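## Task

Move the levers of the breakers labelled 1 and 4 to the up (on) position and leave every other breaker in its original state. The levers must stay up by themselves once the robot lets go.

## Robot and tools

Robot: one six-joint arm carrying a parallel two-finger gripper. A flat block sticks out about 9 cm from the last joint's axis, toward the gripper's -y side, and rotates with it. Keep that block in mind when you plan clearance near the breaker panel.

Frames: the scene frame has its origin on the table top right under the arm base, with +z up and +y to the left when facing along +x. The base may be slightly tilted. The gripper's own frame has the fingers pointing along +z and closing along x. end_effector_position is the midpoint between the finger pads, and the fingertips extend 17.5 mm past it. The printed hand position can be off, more so at long reach.

execute_actions: the argument actions is a list holding zero or one item. An empty list only reports the current state. A wait item is {"steps": N} with N up to 300 control steps of 1/30 s. It sends nothing new and returns when N steps have passed since the previous result, and reply time counts toward those steps. A move item is {"rows": [...], "steps": N} with 1 to 15 rows and N up to 15 (default 15). Each row is applied for one step, and the last row repeats if there are fewer rows than steps. The optional flag pictures (true/false) controls whether camera images come back. A refused call sends nothing to the robot.

Each row is a single flat list of 9 numbers for the one arm, in this order. First come six absolute joint target angles in radians: shoulder_pan, shoulder_lift, elbow, wrist_1, wrist_2, wrist_3. These are the same values that Joint positions prints, so they are places to go to, not offsets. Stated ranges are: pan -3.142..3.142; lift -6.283..6.283; elbow 0.000..3.142; wrists -6.283..6.283 each. The true ends may differ by up to 0.010 rad. A target more than 0.010 rad beyond an end, and farther out than the last reported angle, makes the call refused. A target just past a real end gets clipped, and the result then reports "joint sent to its limit". That note may concern an earlier action. The last three numbers are gripper settings, each scaled to [-1, 1]. position: +1 is fully open (50 mm gap), about -0.65 makes the pads touch, and -1 means close until something blocks. force_limit per pad: -1 is about 20 N, 0 about 102 N, +1 about 185 N; the actual force may run about 17 % higher. speed of the gap: -1 is 20 mm/s, 0 is 85 mm/s, +1 is 150 mm/s.

Motion behaviour: commands are smoothed and lag by about 0.17 s. Each step's target is kept within 0.575 rad of the measured angle. Targets are also scaled back if they would move the gripper more than 100 mm from where it is, so big moves need several calls and can arrive short. Between calls the arm keeps heading for the last row sent. It stops pursuing that row once motion has nearly stopped or a step is HELD; only a new action pushes further.

Result lines: the state gives end_effector_position (m), end_effector_quat_wxyz, and linear and angular velocities in the scene frame. Joint positions and Joint velocities are listed in column order (rad, rad/s). Wrist force and Wrist torque are given in the gripper's own x y z axes. Under a press the force points from the surface back into the arm. Each axis has a fixed offset (usually within 4 N) and noise, and saturates near 50 N; "no reading" is harmless. "joint command not followed" means a clearance check altered or blocked targets, and mounts and posts count as part of the arm. HELD marks steps where your row, or part of it, was not sent. object_status means: 0 moving, 1 blocked while opening, 2 blocked while closing (a grip), 3 reached the target or pads met. position_measured is in counts, and the gap is about (250 - position_measured) x 0.202 mm. A new position number (a change of 0.01 or more) is needed before new force or speed settings apply. Turning only wrist_3 swings the pad midpoint on a 25 mm circle.

zoom_image: camera is one of cam_head_left, cam_head_right, cam_high, cam_low (each 672x504) or cam_wrist (616x616). region is [x0, y0, x1, y1] in pixels from the top-left corner, at most 504 by 504. It returns an enlarged view of that camera's latest picture.

finished_scene: scene is the number of the current scene. It ends that scene for good, reports whether the goal was met, and opens the next task. Call it only when the target levers are up and stay up without the robot touching them.

Suggested order: look at the cameras and zoom in to read the breaker labels and lever states. Move the fingertips or block above and behind the chosen lever, push it upward with a small controlled move, back off, then check that it stays up and that the neighbouring breakers did not change.

Avoid: contact torques at the load limits (shoulder and elbow 133 N m, wrists 24.9 N m) and outside forces of 150 N or more. Either one stops the arm for 10 s and drops the rest of the call. Also avoid slamming, hard pushes, knocking anything off the table, and bumping the other levers. Holding loads heats the motors: a MOTOR HOT warning appears from 70 °C, and at 85 °C the brakes lock for minutes. Occasional brief disturbances may tug held parts or push loose items.

Each tool is called after "Request:" as a command line: name --argument value for each argument, lists and objects as JSON in quotes; but a table of rows of numbers goes row by row, as --pt "numbers of a row", without its own name.

## Session

Request:
execute_actions --actions '[]'

Scene clock: 0.00 s of 4080.00 s.
end_effector_position=(+0.5588, +0.0840, +0.3747) position_measured=221 object_status=3 end_effector_quat_wxyz=(-0.131, +0.519, +0.652, -0.537) end_effector_velocity=(-0.000, +0.000, -0.000) end_effector_angular_velocity=(-0.001, -0.001, -0.001)
Joint positions: [ 0.115 -0.594  0.594 -0.368 -2.077  0.614]
Joint velocities: [ 0.     0.     0.    -0.001  0.     0.001]
Motor temperatures (°C, as the motors report them): [24 22 23 26 33 26]
Wrist force (N, on the end effector, along its own x y z axes, offset not removed): no reading
Wrist torque (N m, same axes, about the end effector's origin, offset not removed): no reading

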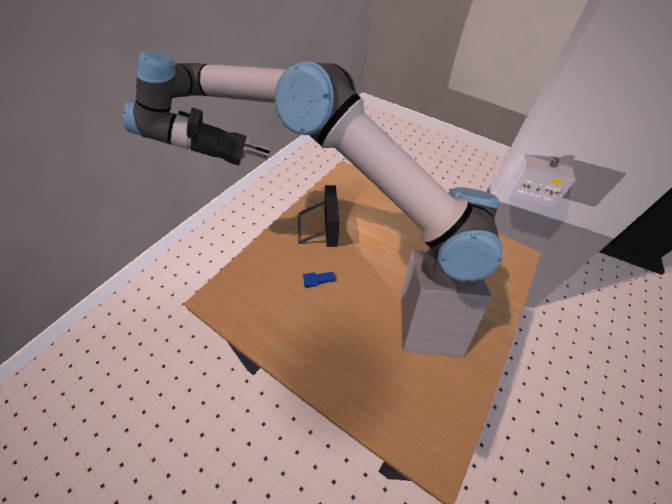

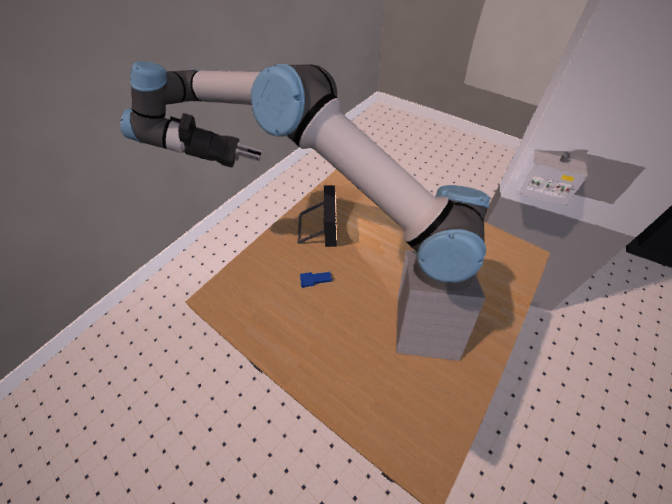

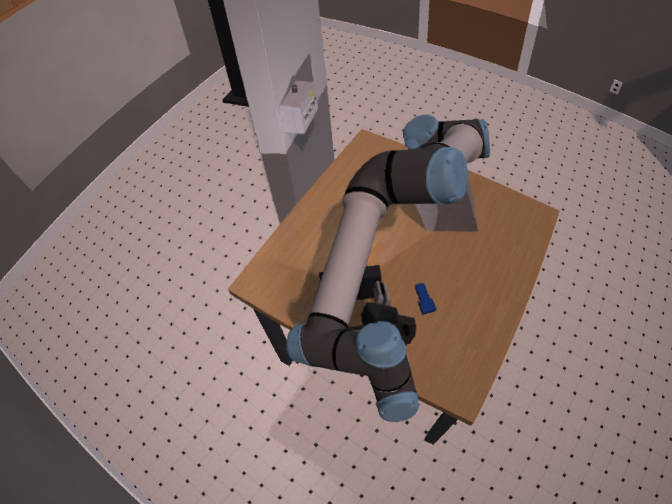

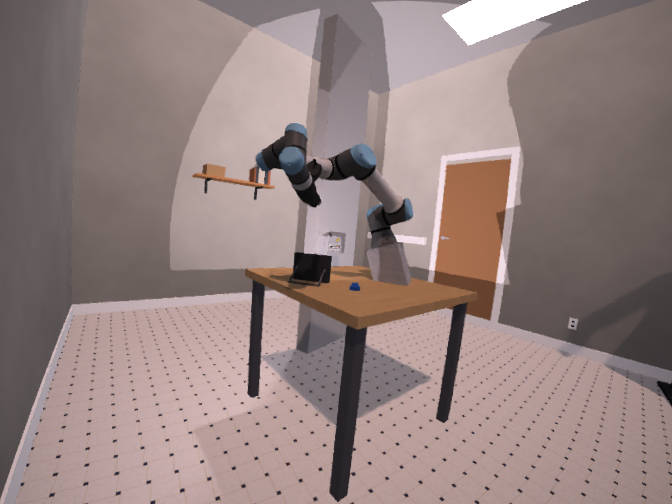

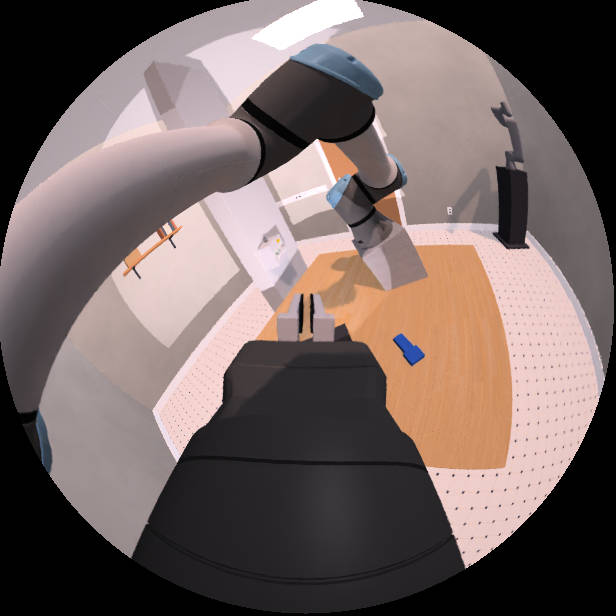

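Request:
zoom_image --camera "cam_head_left" --region '[490, 140, 610, 230]'

Request:
zoom_image --camera "cam_head_right" --region '[500, 135, 620, 225]'

Request:
zoom_image --camera "cam_high" --region '[250, 60, 370, 150]'

Request:
zoom_image --camera "cam_low" --region '[290, 210, 370, 270]'

Region (490, 140, 610, 230) of cam_head_left's 672x504 image, scaled by 4.200, with more detail than that image has; it fills the top 378 rows of this view, and the rest is white.

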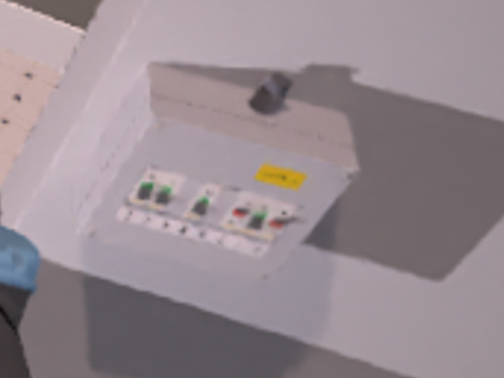

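Region (500, 135, 620, 225) of cam_head_right's 672x504 image, scaled by 4.200, with more detail than that image has; it fills the top 378 rows of this view, and the rest is white.

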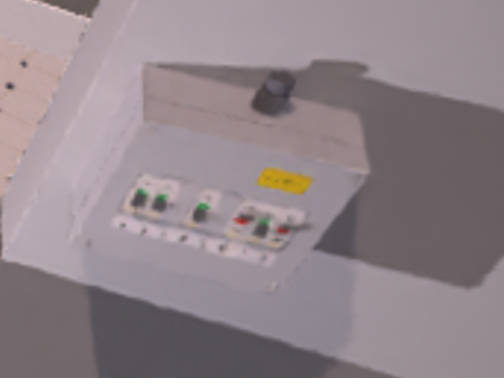

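Region (250, 60, 370, 150) of cam_high's 672x504 image, scaled by 4.200, with more detail than that image has; it fills the top 378 rows of this view, and the rest is white.

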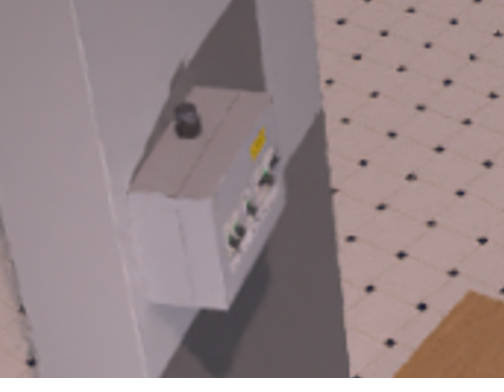

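Region (290, 210, 370, 270) of cam_low's 672x504 image, scaled by 6.300, with more detail than that image has; it fills the top 378 rows of this view, and the rest is white.

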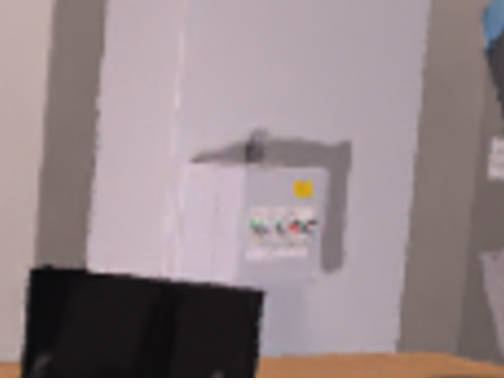

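Request:
execute_actions --actions '[{"rows": [[0.115,-1.6,1.5,-0.6,-1.4,0.62,-1,-0.5,0]], "steps": 15}]' --pictures false

Request:
execute_actions --actions '[{"steps": 30}]' --pictures false

Scene clock: 120.50 s of 4080.00 s.
end_effector_position=(+0.3785, +0.1175, +0.5353) position_measured=252 object_status=3 end_effector_quat_wxyz=(-0.301, +0.642, +0.553, -0.438) end_effector_velocity=(-0.453, -0.010, +0.343) end_effector_angular_velocity=(+0.378, -0.161, -0.799)
Joint positions: [ 0.115 -1.174  1.159 -0.539 -1.607  0.618]
Joint velocities: [ 0.    -1.461  1.195 -0.231  0.749  0.007]
Motor temperatures (°C, as the motors report them): [24 23 23 26 33 26]
Wrist force (N, on the end effector, along its own x y z axes, offset not removed): [-0.9 -0.4 -0.6]
Wrist torque (N m, same axes, about the end effector's origin, offset not removed): [-0.17 0.27 -0.29]
Steps of this call (steps 1 to 90: nothing new was sent; then 117.00 s passed at rest; steps 91 to 105: all 15 steps of this action). Readings (joint positions | what the end effector reports):
91: [0.115 -0.594 0.594 -0.368 -2.076 0.614] | position_measured=228 object_status=0
92: [0.115 -0.602 0.603 -0.377 -2.067 0.614] | position_measured=242 object_status=0
94: [0.115 -0.669 0.676 -0.415 -1.995 0.615] | position_measured=252 object_status=0
98: [0.115 -0.850 0.852 -0.473 -1.822 0.617] | position_measured=252 object_status=0
105: the state above

Scene clock: 121.50 s of 4080.00 s.
end_effector_position=(+0.2382, +0.1184, +0.6080) position_measured=252 object_status=3 end_effector_quat_wxyz=(-0.370, +0.690, +0.513, -0.353) end_effector_velocity=(-0.000, -0.000, -0.000) end_effector_angular_velocity=(-0.002, +0.003, -0.001)
Joint positions: [ 0.115 -1.6    1.5   -0.6   -1.4    0.62 ]
Joint velocities: [-0.001 -0.     0.001  0.001  0.     0.001]
Motor temperatures (°C, as the motors report them): [24 23 23 26 33 26]
Wrist force (N, on the end effector, along its own x y z axes, offset not removed): [-1.1 -0.3 -0.8]
Wrist torque (N m, same axes, about the end effector's origin, offset not removed): [-0.09 0.29 -0.22]
Steps of this call (steps 1 to 30: the robot went on to your last target). Readings (joint positions | what the end effector reports):
1: [0.115 -1.224 1.200 -0.547 -1.582 0.619] | position_measured=252 object_status=3
2: [0.115 -1.274 1.240 -0.555 -1.556 0.619] | position_measured=252 object_status=3
4: [0.115 -1.375 1.323 -0.571 -1.504 0.619] | position_measured=252 object_status=3
8: [0.115 -1.539 1.452 -0.592 -1.427 0.620] | position_measured=252 object_status=3
30: the state above
The arm was judged still, so your last target was given up. Only a new action makes it travel on or press farther. Fingers that are still opening or closing keep moving.

Request:
execute_actions --actions '[{"rows": [[-0.4,-1.6,1.8,-0.85,-1.0,0.62,-1,-0.5,0],[-0.4,-1.6,1.8,-0.85,-1.0,0.62,-1,-0.5,0],[-0.4,-1.6,1.8,-0.85,-1.0,0.62,-1,-0.5,0],[-0.4,-1.6,1.8,-0.85,-1.0,0.62,-1,-0.5,0],[-0.4,-1.6,1.8,-0.85,-1.0,0.62,-1,-0.5,0],[-2.3,-1.6,2.1,-1.04,-0.4,0.62,-1,-0.5,0]], "steps": 15}]' --pictures false

Request:
execute_actions --actions '[{"steps": 50}]'

Scene clock: 131.97 s of 4080.00 s.
end_effector_position=(+0.4175, +0.1169, +0.4687) position_measured=252 object_status=3 end_effector_quat_wxyz=(-0.660, +0.729, +0.012, -0.180) end_effector_velocity=(+0.414, -0.315, -0.220) end_effector_angular_velocity=(+0.237, +0.593, -2.214)
Joint positions: [-0.557 -1.6    1.93  -0.926 -0.776  0.62 ]
Joint velocities: [-1.338  0.     0.494 -0.332  1.064  0.   ]
Motor temperatures (°C, as the motors report them): [24 23 23 26 33 26]
Wrist force (N, on the end effector, along its own x y z axes, offset not removed): [1.7 0.8 1.9]
Wrist torque (N m, same axes, about the end effector's origin, offset not removed): [0.20 -0.15 -0.21]
Steps of this call (steps 1 to 90: nothing new was sent; then 6.97 s passed at rest; steps 91 to 105: all 15 steps of this action). Readings (joint positions | what the end effector reports):
91: [0.115 -1.600 1.501 -0.601 -1.399 0.620] | position_measured=252 object_status=3
92: [0.106 -1.600 1.509 -0.609 -1.390 0.620] | position_measured=252 object_status=3
94: [0.029 -1.600 1.575 -0.668 -1.316 0.620] | position_measured=252 object_status=3
98: [-0.208 -1.600 1.730 -0.789 -1.116 0.620] | position_measured=252 object_status=3
105: the state above

Scene clock: 133.63 s of 4080.00 s.
end_effector_position=(+0.1943, -0.5199, +0.2933) position_measured=252 object_status=3 end_effector_quat_wxyz=(+0.427, -0.411, +0.734, -0.333) end_effector_velocity=(-0.015, -0.006, +0.001) end_effector_angular_velocity=(-0.007, +0.010, -0.031)
Joint positions: [-2.297 -1.6    2.1   -1.04  -0.4    0.62 ]
Joint velocities: [-0.032  0.001  0.    -0.002  0.002  0.   ]
Motor temperatures (°C, as the motors report them): [24 23 23 26 33 26]
Wrist force (N, on the end effector, along its own x y z axes, offset not removed): [-0.5 2.3 -1.9]
Wrist torque (N m, same axes, about the end effector's origin, offset not removed): [0.24 0.22 -0.24]
Steps of this call (steps 1 to 50: the robot went on to your last target). Readings (joint positions | what the end effector reports):
1: [-0.602 -1.600 1.946 -0.936 -0.742 0.620] | position_measured=252 object_status=3
2: [-0.646 -1.600 1.960 -0.946 -0.712 0.620] | position_measured=252 object_status=3
4: [-0.733 -1.600 1.984 -0.962 -0.659 0.620] | position_measured=252 object_status=3
8: [-0.901 -1.600 2.019 -0.986 -0.581 0.620] | position_measured=252 object_status=3
50: the state above

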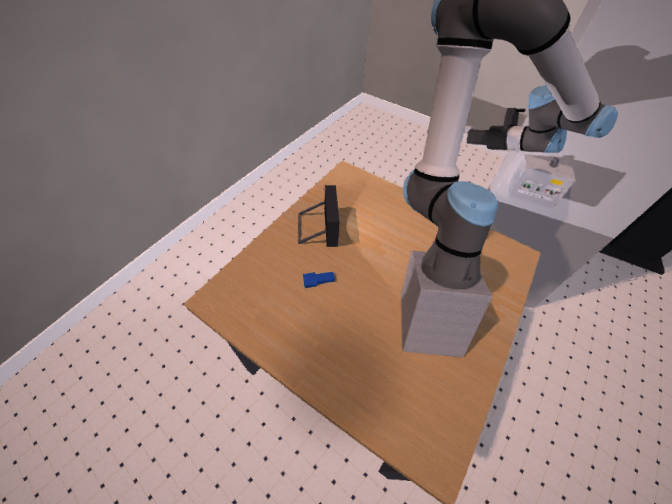

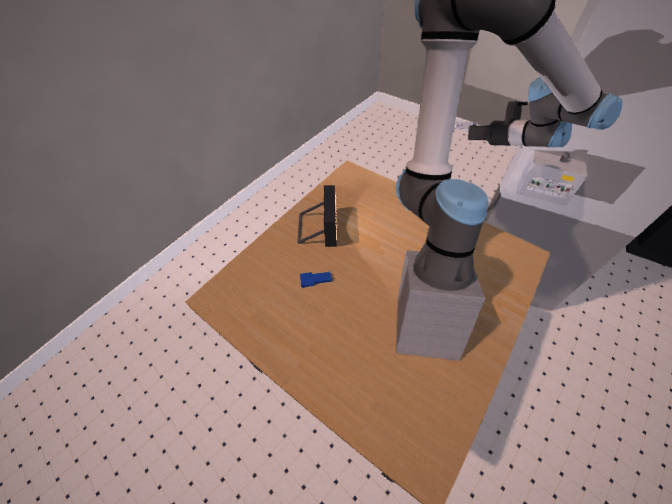

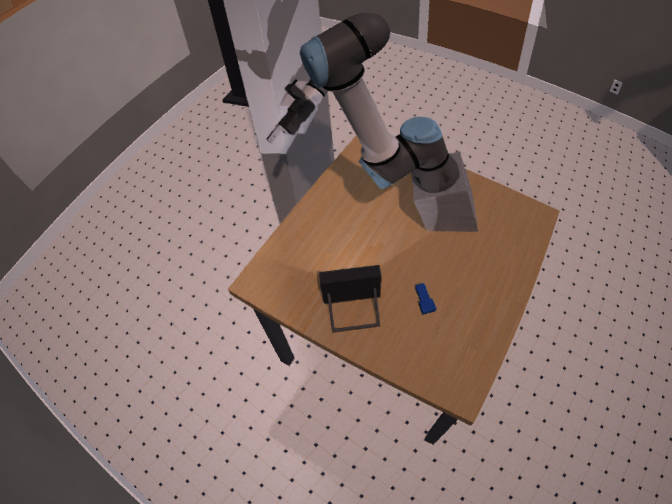

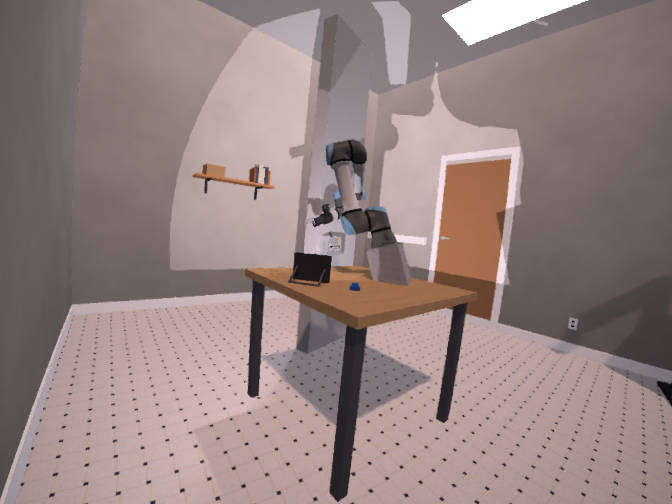

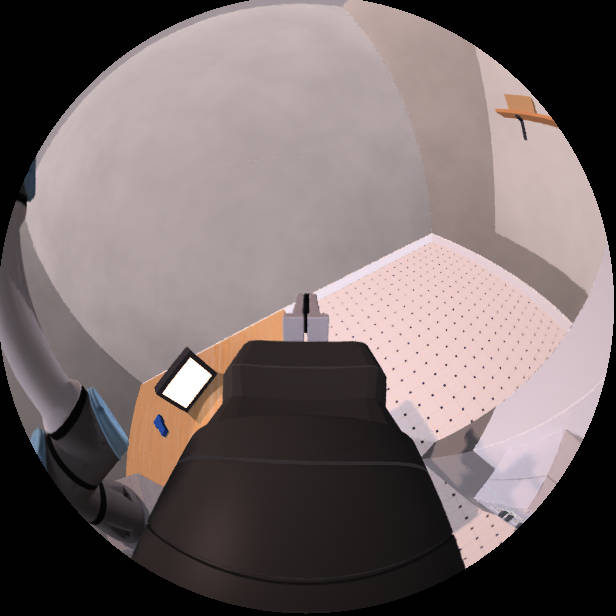

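Request:
execute_actions --actions '[{"rows": [[-2.95,-1.7,2.3,-1.37,-0.5,0.78,-1,-0.5,0]], "steps": 15}]' --pictures false

Request:
execute_actions --actions '[{"rows": [[-2.95,-1.7,2.3,-1.37,-0.2,0.78,-1,-0.5,0]], "steps": 15}]' --pictures false

Request:
execute_actions --actions '[{"steps": 8}]'

Scene clock: 203.17 s of 4080.00 s.
end_effector_position=(-0.0459, -0.4993, +0.2846) position_measured=252 object_status=3 end_effector_quat_wxyz=(+0.221, -0.283, +0.852, -0.381) end_effector_velocity=(-0.374, +0.101, +0.026) end_effector_angular_velocity=(-0.074, +0.422, -0.797)
Joint positions: [-2.866 -1.69   2.28  -1.334 -0.49   0.764]
Joint velocities: [-0.909 -0.103  0.215 -0.379 -0.102  0.168]
Motor temperatures (°C, as the motors report them): [24 23 23 26 33 26]
Wrist force (N, on the end effector, along its own x y z axes, offset not removed): [1.8 2.8 -7.5]
Wrist torque (N m, same axes, about the end effector's origin, offset not removed): [0.20 -0.02 -0.38]
Steps of this call (steps 1 to 30: the robot went on to your last target; steps 31 to 90: nothing new was sent; then 66.03 s passed at rest; steps 91 to 105: all 15 steps of this action). Readings (joint positions | what the end effector reports):
91: [-2.301 -1.600 2.100 -1.041 -0.400 0.620] | position_measured=252 object_status=3
92: [-2.310 -1.606 2.108 -1.050 -0.406 0.628] | position_measured=252 object_status=3
94: [-2.382 -1.623 2.143 -1.102 -0.423 0.655] | position_measured=252 object_status=3
98: [-2.563 -1.650 2.196 -1.193 -0.449 0.698] | position_measured=252 object_status=3
105: the state above

Scene clock: 203.67 s of 4080.00 s.
end_effector_position=(-0.1165, -0.5437, +0.3332) position_measured=252 object_status=3 end_effector_quat_wxyz=(+0.124, -0.197, +0.835, -0.499) end_effector_velocity=(-0.009, -0.006, +0.009) end_effector_angular_velocity=(-0.036, +0.002, -0.034)
Joint positions: [-2.95  -1.7    2.3   -1.37  -0.204  0.78 ]
Joint velocities: [-0.006 -0.001  0.001 -0.002  0.045  0.001]
Motor temperatures (°C, as the motors report them): [24 23 23 26 33 26]
Wrist force (N, on the end effector, along its own x y z axes, offset not removed): [-0.2 0.5 -1.2]
Wrist torque (N m, same axes, about the end effector's origin, offset not removed): [0.11 0.14 -0.14]
Steps of this call (steps 1 to 15: all 15 steps of this action). Readings (joint positions | what the end effector reports):
1: [-2.891 -1.693 2.286 -1.345 -0.493 0.769] | position_measured=252 object_status=3
2: [-2.909 -1.695 2.290 -1.353 -0.486 0.772] | position_measured=252 object_status=3
4: [-2.930 -1.698 2.295 -1.362 -0.412 0.776] | position_measured=252 object_status=3
8: [-2.945 -1.699 2.299 -1.368 -0.253 0.779] | position_measured=252 object_status=3
15: the state above

Scene clock: 203.93 s of 4080.00 s.
end_effector_position=(-0.1173, -0.5442, +0.3339) position_measured=252 object_status=3 end_effector_quat_wxyz=(+0.123, -0.196, +0.835, -0.500) end_effector_velocity=(-0.000, -0.000, +0.000) end_effector_angular_velocity=(-0.001, +0.000, -0.001)
Joint positions: [-2.95 -1.7   2.3  -1.37 -0.2   0.78]
Joint velocities: [-0.     0.     0.    -0.001  0.002 -0.   ]
Motor temperatures (°C, as the motors report them): [24 23 23 26 33 26]
Wrist force (N, on the end effector, along its own x y z axes, offset not removed): [-1.9 1.3 -1.3]
Wrist torque (N m, same axes, about the end effector's origin, offset not removed): [0.24 0.41 -0.19]
Steps of this call (steps 1 to 8: the robot went on to your last target). Readings (joint positions | what the end effector reports):
1: [-2.950 -1.700 2.300 -1.370 -0.203 0.780] | position_measured=252 object_status=3
2: [-2.950 -1.700 2.300 -1.370 -0.202 0.780] | position_measured=252 object_status=3
4: [-2.950 -1.700 2.300 -1.370 -0.201 0.780] | position_measured=252 object_status=3
8: the state above

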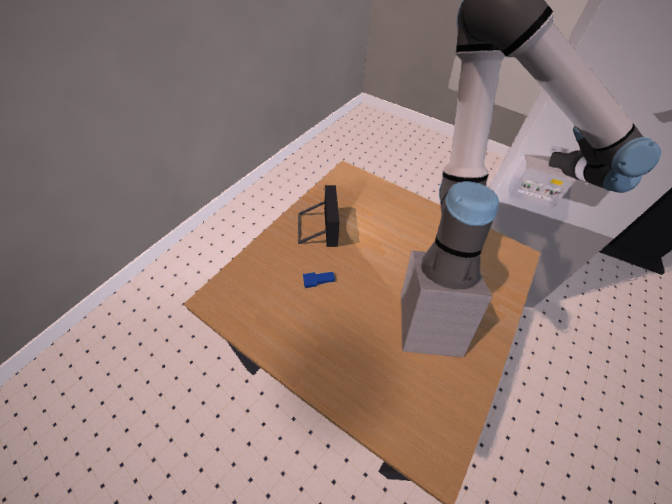

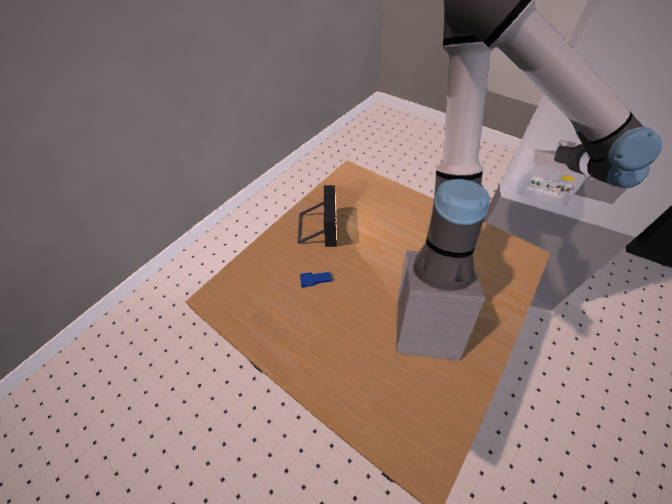

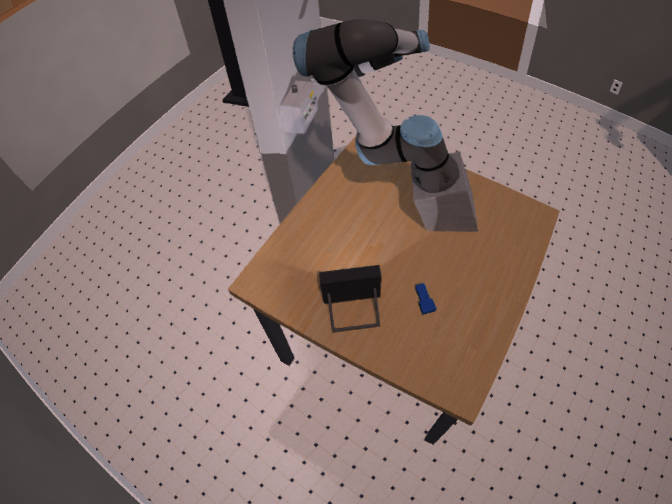

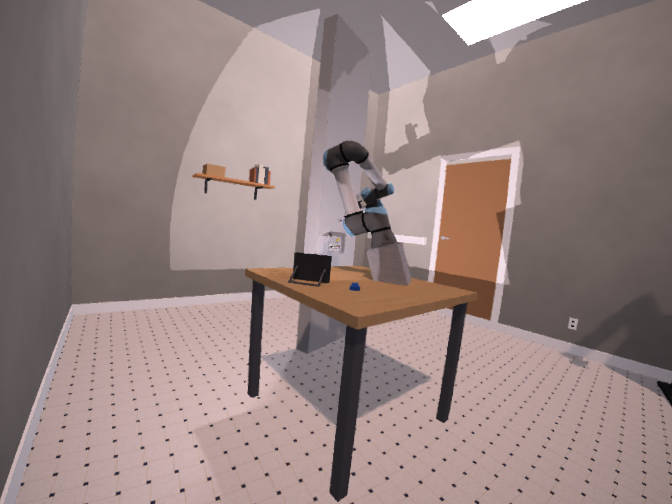

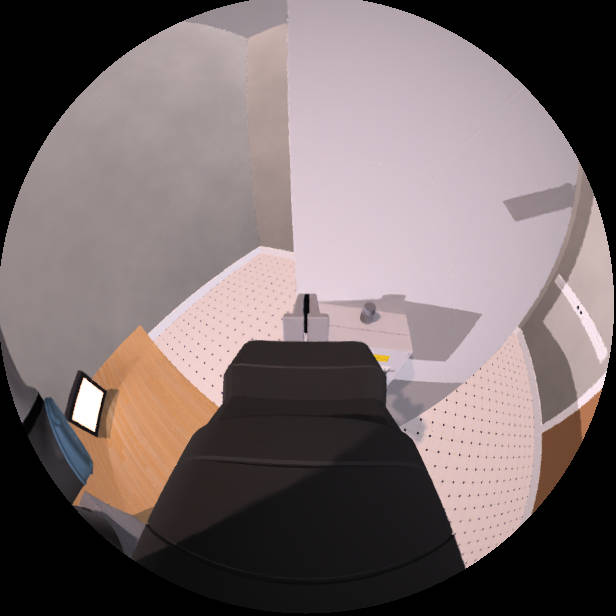

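Request:
zoom_image --camera "cam_head_left" --region '[490, 120, 650, 240]'

Request:
zoom_image --camera "cam_wrist" --region '[260, 260, 440, 400]'

Request:
zoom_image --camera "cam_high" --region '[250, 20, 450, 170]'

Region (490, 120, 650, 240) of cam_head_left's 672x504 image, scaled by 3.150, with more detail than that image has; it fills the top 378 rows of this view, and the rest is white.

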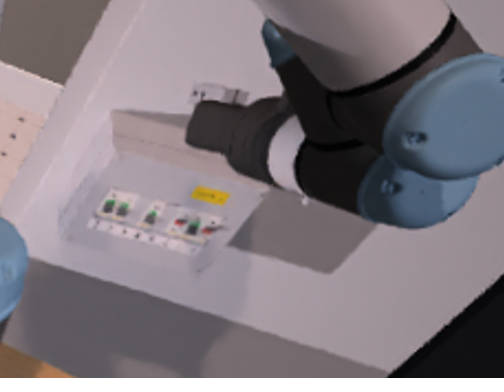

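Region (260, 260, 440, 400) of cam_wrist's 616x616 image, scaled by 2.800, with more detail than that image has.

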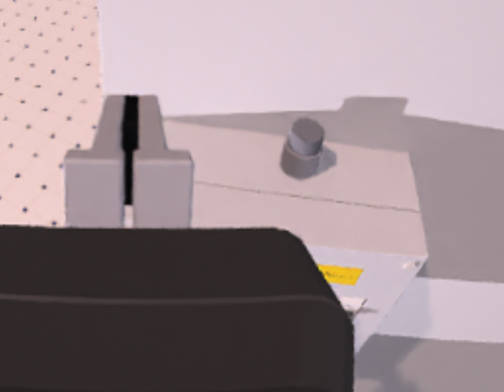

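Region (250, 20, 450, 170) of cam_high's 672x504 image, scaled by 2.520, with more detail than that image has; it fills the top 378 rows of this view, and the rest is white.

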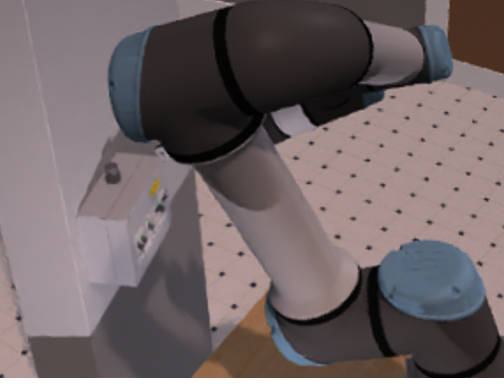

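Request:
execute_actions --actions '[{"rows": [[-3.0,-1.8,2.3,-1.27,-0.2,-2.36,-1,-0.5,0]], "steps": 15}]' --pictures false

Request:
execute_actions --actions '[{"steps": 60}]'

Scene clock: 265.90 s of 4080.00 s.
end_effector_position=(-0.0988, -0.5249, +0.3520) position_measured=252 object_status=3 end_effector_quat_wxyz=(-0.156, -0.567, +0.643, -0.491) end_effector_velocity=(+0.022, +0.040, -0.049) end_effector_angular_velocity=(-0.979, +2.223, +1.283)
Joint positions: [-3.    -1.799  2.3   -1.271 -0.2   -0.242]
Joint velocities: [-0.004 -0.01   0.     0.01  -0.    -2.747]
Motor temperatures (°C, as the motors report them): [25 23 23 26 33 26]
Wrist force (N, on the end effector, along its own x y z axes, offset not removed): [-1.5 -0.2 -0.9]
Wrist torque (N m, same axes, about the end effector's origin, offset not removed): [-0.15 0.41 -0.23]
Steps of this call (steps 1 to 15: the robot went on to your last target; steps 16 to 90: nothing new was sent; then 58.47 s passed at rest; steps 91 to 105: all 15 steps of this action). Readings (joint positions | what the end effector reports):
91: [-2.950 -1.700 2.300 -1.370 -0.200 0.780] | position_measured=252 object_status=3
92: [-2.957 -1.709 2.300 -1.361 -0.200 0.771] | position_measured=252 object_status=3
94: [-2.977 -1.749 2.300 -1.321 -0.200 0.694] | position_measured=252 object_status=3
98: [-2.995 -1.788 2.300 -1.282 -0.200 0.396] | position_measured=252 object_status=3
105: the state above

Scene clock: 267.90 s of 4080.00 s.
end_effector_position=(-0.1257, -0.5174, +0.3189) position_measured=252 object_status=3 end_effector_quat_wxyz=(+0.505, +0.838, +0.179, +0.104) end_effector_velocity=(+0.000, -0.000, -0.000) end_effector_angular_velocity=(+0.000, -0.000, +0.001)
Joint positions: [-3.   -1.8   2.3  -1.27 -0.2  -2.36]
Joint velocities: [ 0.001  0.     0.    -0.    -0.    -0.   ]
Motor temperatures (°C, as the motors report them): [25 23 23 26 33 26]
Wrist force (N, on the end effector, along its own x y z axes, offset not removed): [0.4 0.5 -0.8]
Wrist torque (N m, same axes, about the end effector's origin, offset not removed): [0.09 0.02 -0.23]
Steps of this call (steps 1 to 45: the robot went on to your last target; steps 46 to 60: nothing new was sent). Readings (joint positions | what the end effector reports):
1: [-3.000 -1.799 2.300 -1.271 -0.200 -0.335] | position_measured=252 object_status=3
2: [-3.000 -1.800 2.300 -1.270 -0.200 -0.429] | position_measured=252 object_status=3
4: [-3.000 -1.800 2.300 -1.270 -0.200 -0.617] | position_measured=252 object_status=3
8: [-3.000 -1.800 2.300 -1.270 -0.200 -0.994] | position_measured=252 object_status=3
60: the state above
The arm was judged still, so your last target was given up. Only a new action makes it travel on or press farther. Fingers that are still opening or closing keep moving.

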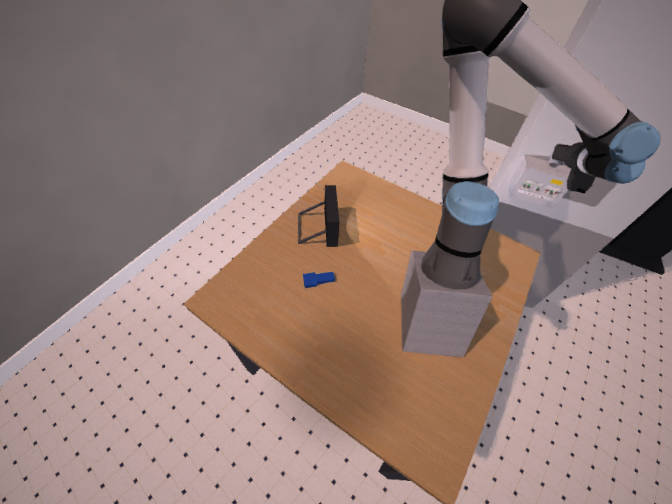

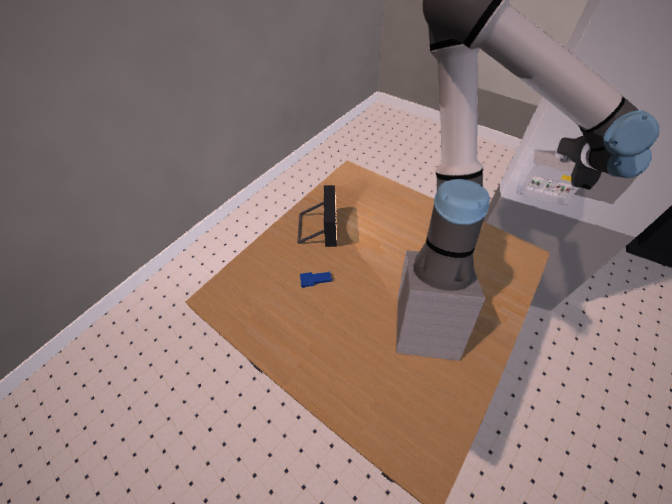

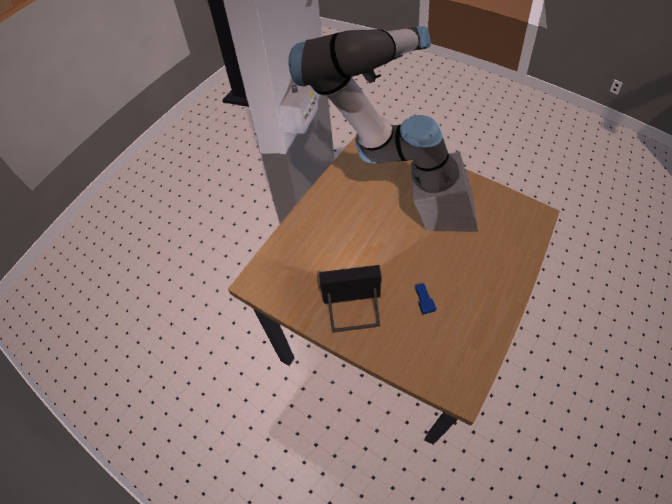

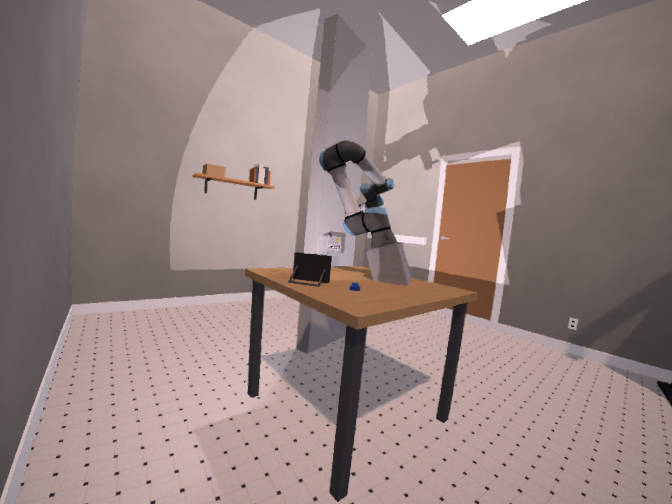

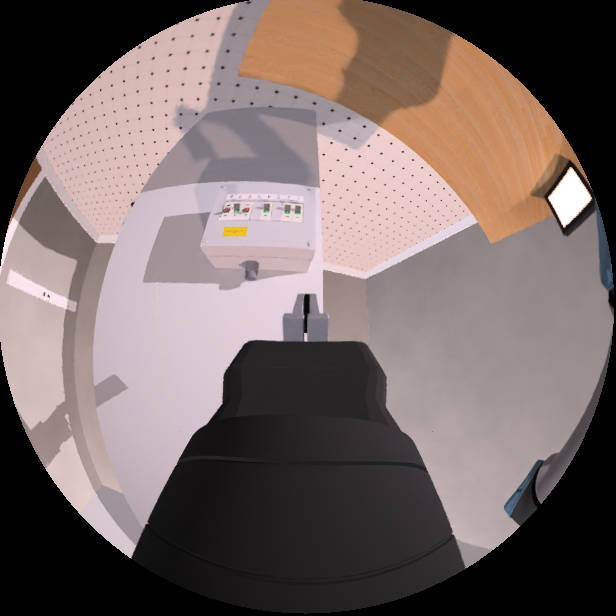

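Request:
zoom_image --camera "cam_wrist" --region '[195, 180, 335, 290]'

Region (195, 180, 335, 290) of cam_wrist's 616x616 image, scaled by 3.600, with more detail than that image has; it fills the top 396 rows of this view, and the rest is white.

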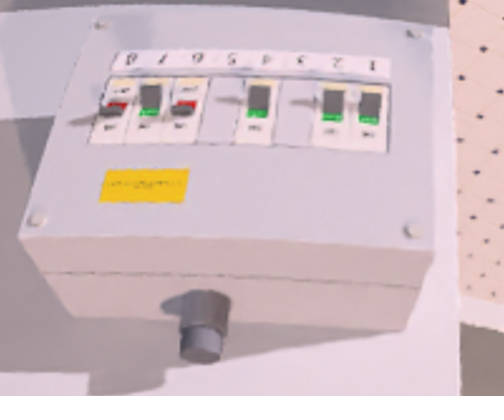

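Request:
execute_actions --actions '[{"rows": [[-2.99,-1.7,2.31,-1.36,-0.15,-1.9,-1,-0.5,0],[-2.98,-1.62,2.33,-1.44,-0.1,-1.6,-1,-0.5,0],[-2.97,-1.55,2.34,-1.51,-0.06,-1.4,-1,-0.5,0],[-2.96,-1.48,2.35,-1.58,-0.03,-1.2,-1,-0.5,0],[-2.95,-1.41,2.36,-1.64,0.0,-1.0,-1,-0.5,0],[-2.94,-1.34,2.37,-1.71,0.03,-0.8,-1,-0.5,0],[-2.93,-1.27,2.38,-1.77,0.06,-0.6,-1,-0.5,0],[-2.92,-1.2,2.39,-1.84,0.09,-0.4,-1,-0.5,0],[-2.91,-1.13,2.40,-1.91,0.12,-0.2,-1,-0.5,0],[-2.90,-1.07,2.41,-1.97,0.15,0.0,-1,-0.5,0],[-2.89,-1.0,2.42,-2.03,0.18,0.2,-1,-0.5,0],[-2.885,-0.95,2.43,-2.08,0.21,0.4,-1,-0.5,0],[-2.88,-0.91,2.435,-2.12,0.23,0.55,-1,-0.5,0],[-2.88,-0.878,2.437,-2.146,0.25,0.662,-1,-0.5,0]], "steps": 15}]' --pictures false

Request:
execute_actions --actions '[{"steps": 30}]'

Scene clock: 388.40 s of 4080.00 s.
end_effector_position=(-0.1818, -0.5183, +0.1455) position_measured=252 object_status=3 end_effector_quat_wxyz=(+0.485, +0.713, -0.330, +0.384) end_effector_velocity=(+0.002, +0.083, -0.322) end_effector_angular_velocity=(+0.258, -2.891, -1.152)
Joint positions: [-2.895 -1.045  2.418 -1.991  0.174 -1.338]
Joint velocities: [ 0.158  1.623  0.192 -1.511  0.742  2.747]
Motor temperatures (°C, as the motors report them): [25 23 23 26 33 26]
Wrist force (N, on the end effector, along its own x y z axes, offset not removed): [-3.4 -1.4 -0.1]
Wrist torque (N m, same axes, about the end effector's origin, offset not removed): [-0.21 0.55 -0.16]
Steps of this call (steps 1 to 90: nothing new was sent; then 117.00 s passed at rest; steps 91 to 105: all 15 steps of this action). Readings (joint positions | what the end effector reports):
91: [-3.000 -1.800 2.300 -1.270 -0.200 -2.360] | position_measured=252 object_status=3
92: [-2.998 -1.791 2.302 -1.279 -0.193 -2.351] | position_measured=252 object_status=3
94: [-2.989 -1.727 2.315 -1.340 -0.153 -2.274] | position_measured=252 object_status=3
98: [-2.956 -1.499 2.353 -1.559 -0.033 -1.976] | position_measured=252 object_status=3
105: the state above

Scene clock: 389.40 s of 4080.00 s.
end_effector_position=(-0.2030, -0.5180, +0.1427) position_measured=252 object_status=3 end_effector_quat_wxyz=(+0.052, -0.080, +0.769, -0.632) end_effector_velocity=(-0.002, -0.000, +0.000) end_effector_angular_velocity=(+0.007, -0.038, -0.007)
Joint positions: [-2.88  -0.878  2.437 -2.146  0.25   0.658]
Joint velocities: [-0.     0.    -0.001 -0.002 -0.     0.042]
Motor temperatures (°C, as the motors report them): [25 23 23 26 33 26]
Wrist force (N, on the end effector, along its own x y z axes, offset not removed): [0.7 0.0 -1.7]
Wrist torque (N m, same axes, about the end effector's origin, offset not removed): [-0.05 -0.02 -0.31]
Steps of this call (steps 1 to 30: the robot went on to your last target). Readings (joint positions | what the end effector reports):
1: [-2.890 -0.997 2.424 -2.036 0.196 -1.245] | position_measured=252 object_status=3
2: [-2.887 -0.961 2.428 -2.069 0.212 -1.151] | position_measured=252 object_status=3
4: [-2.883 -0.918 2.433 -2.109 0.232 -0.963] | position_measured=252 object_status=3
8: [-2.881 -0.887 2.436 -2.137 0.246 -0.586] | position_measured=252 object_status=3
30: the state above

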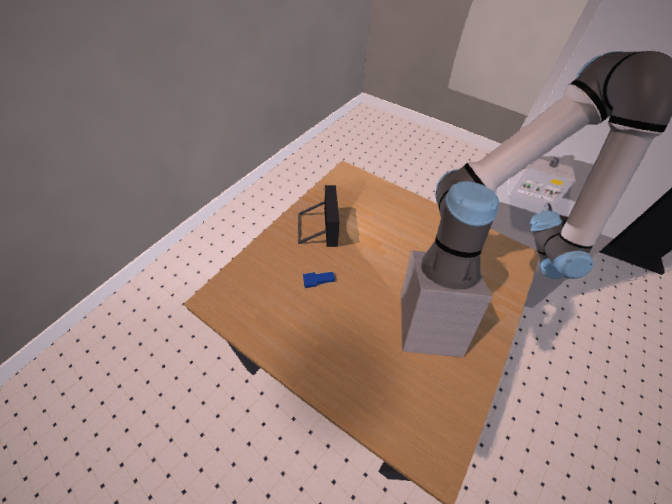

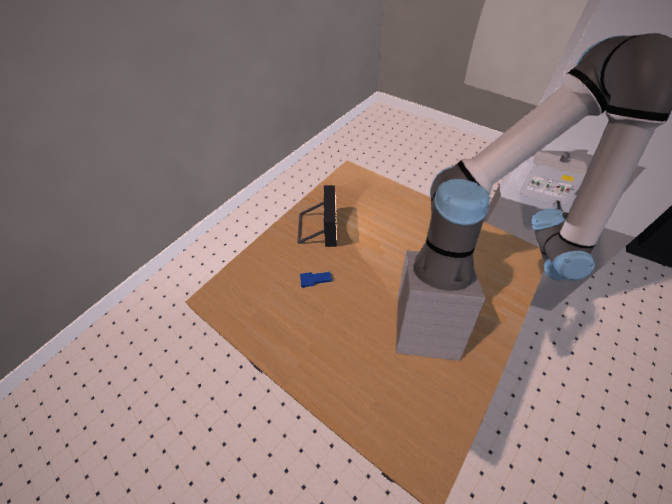

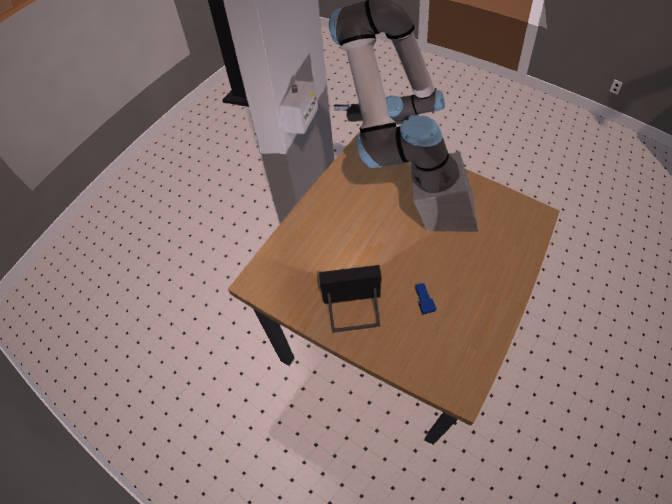

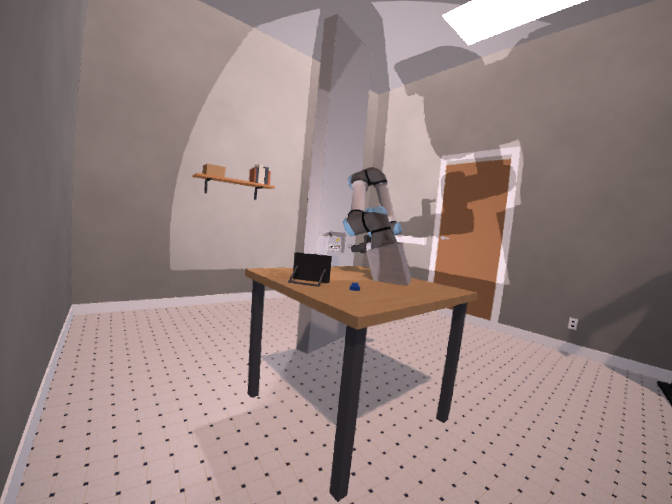

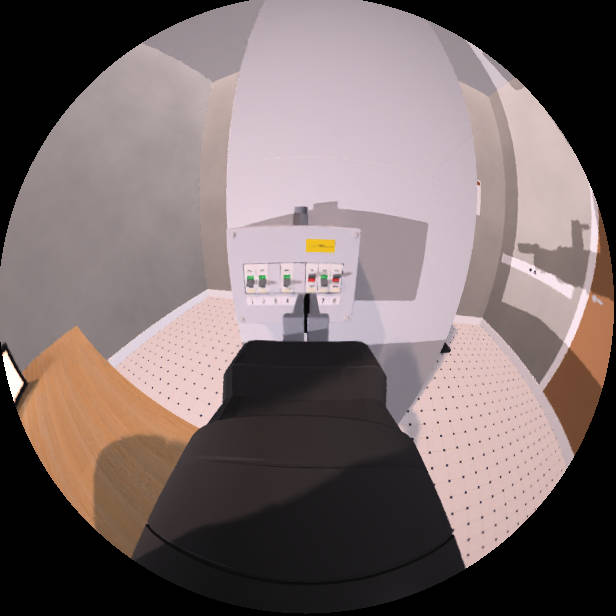

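Request:
zoom_image --camera "cam_wrist" --region '[220, 200, 380, 345]'

Request:
zoom_image --camera "cam_high" --region '[270, 60, 390, 150]'

Region (220, 200, 380, 345) of cam_wrist's 616x616 image, scaled by 3.150, with more detail than that image has; it fills the top 457 rows of this view, and the rest is white.

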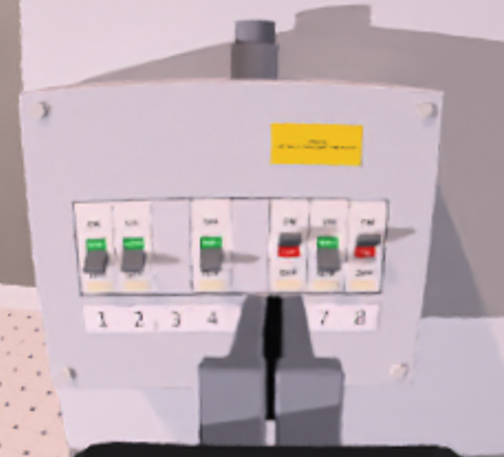

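Region (270, 60, 390, 150) of cam_high's 672x504 image, scaled by 4.200, with more detail than that image has; it fills the top 378 rows of this view, and the rest is white.

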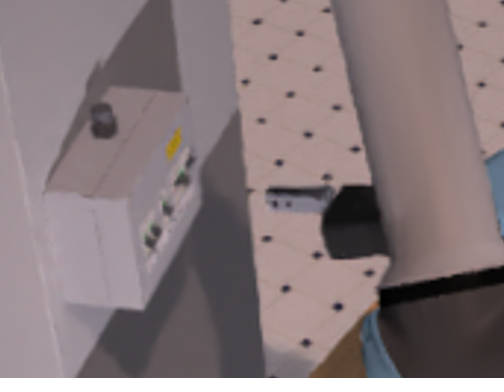

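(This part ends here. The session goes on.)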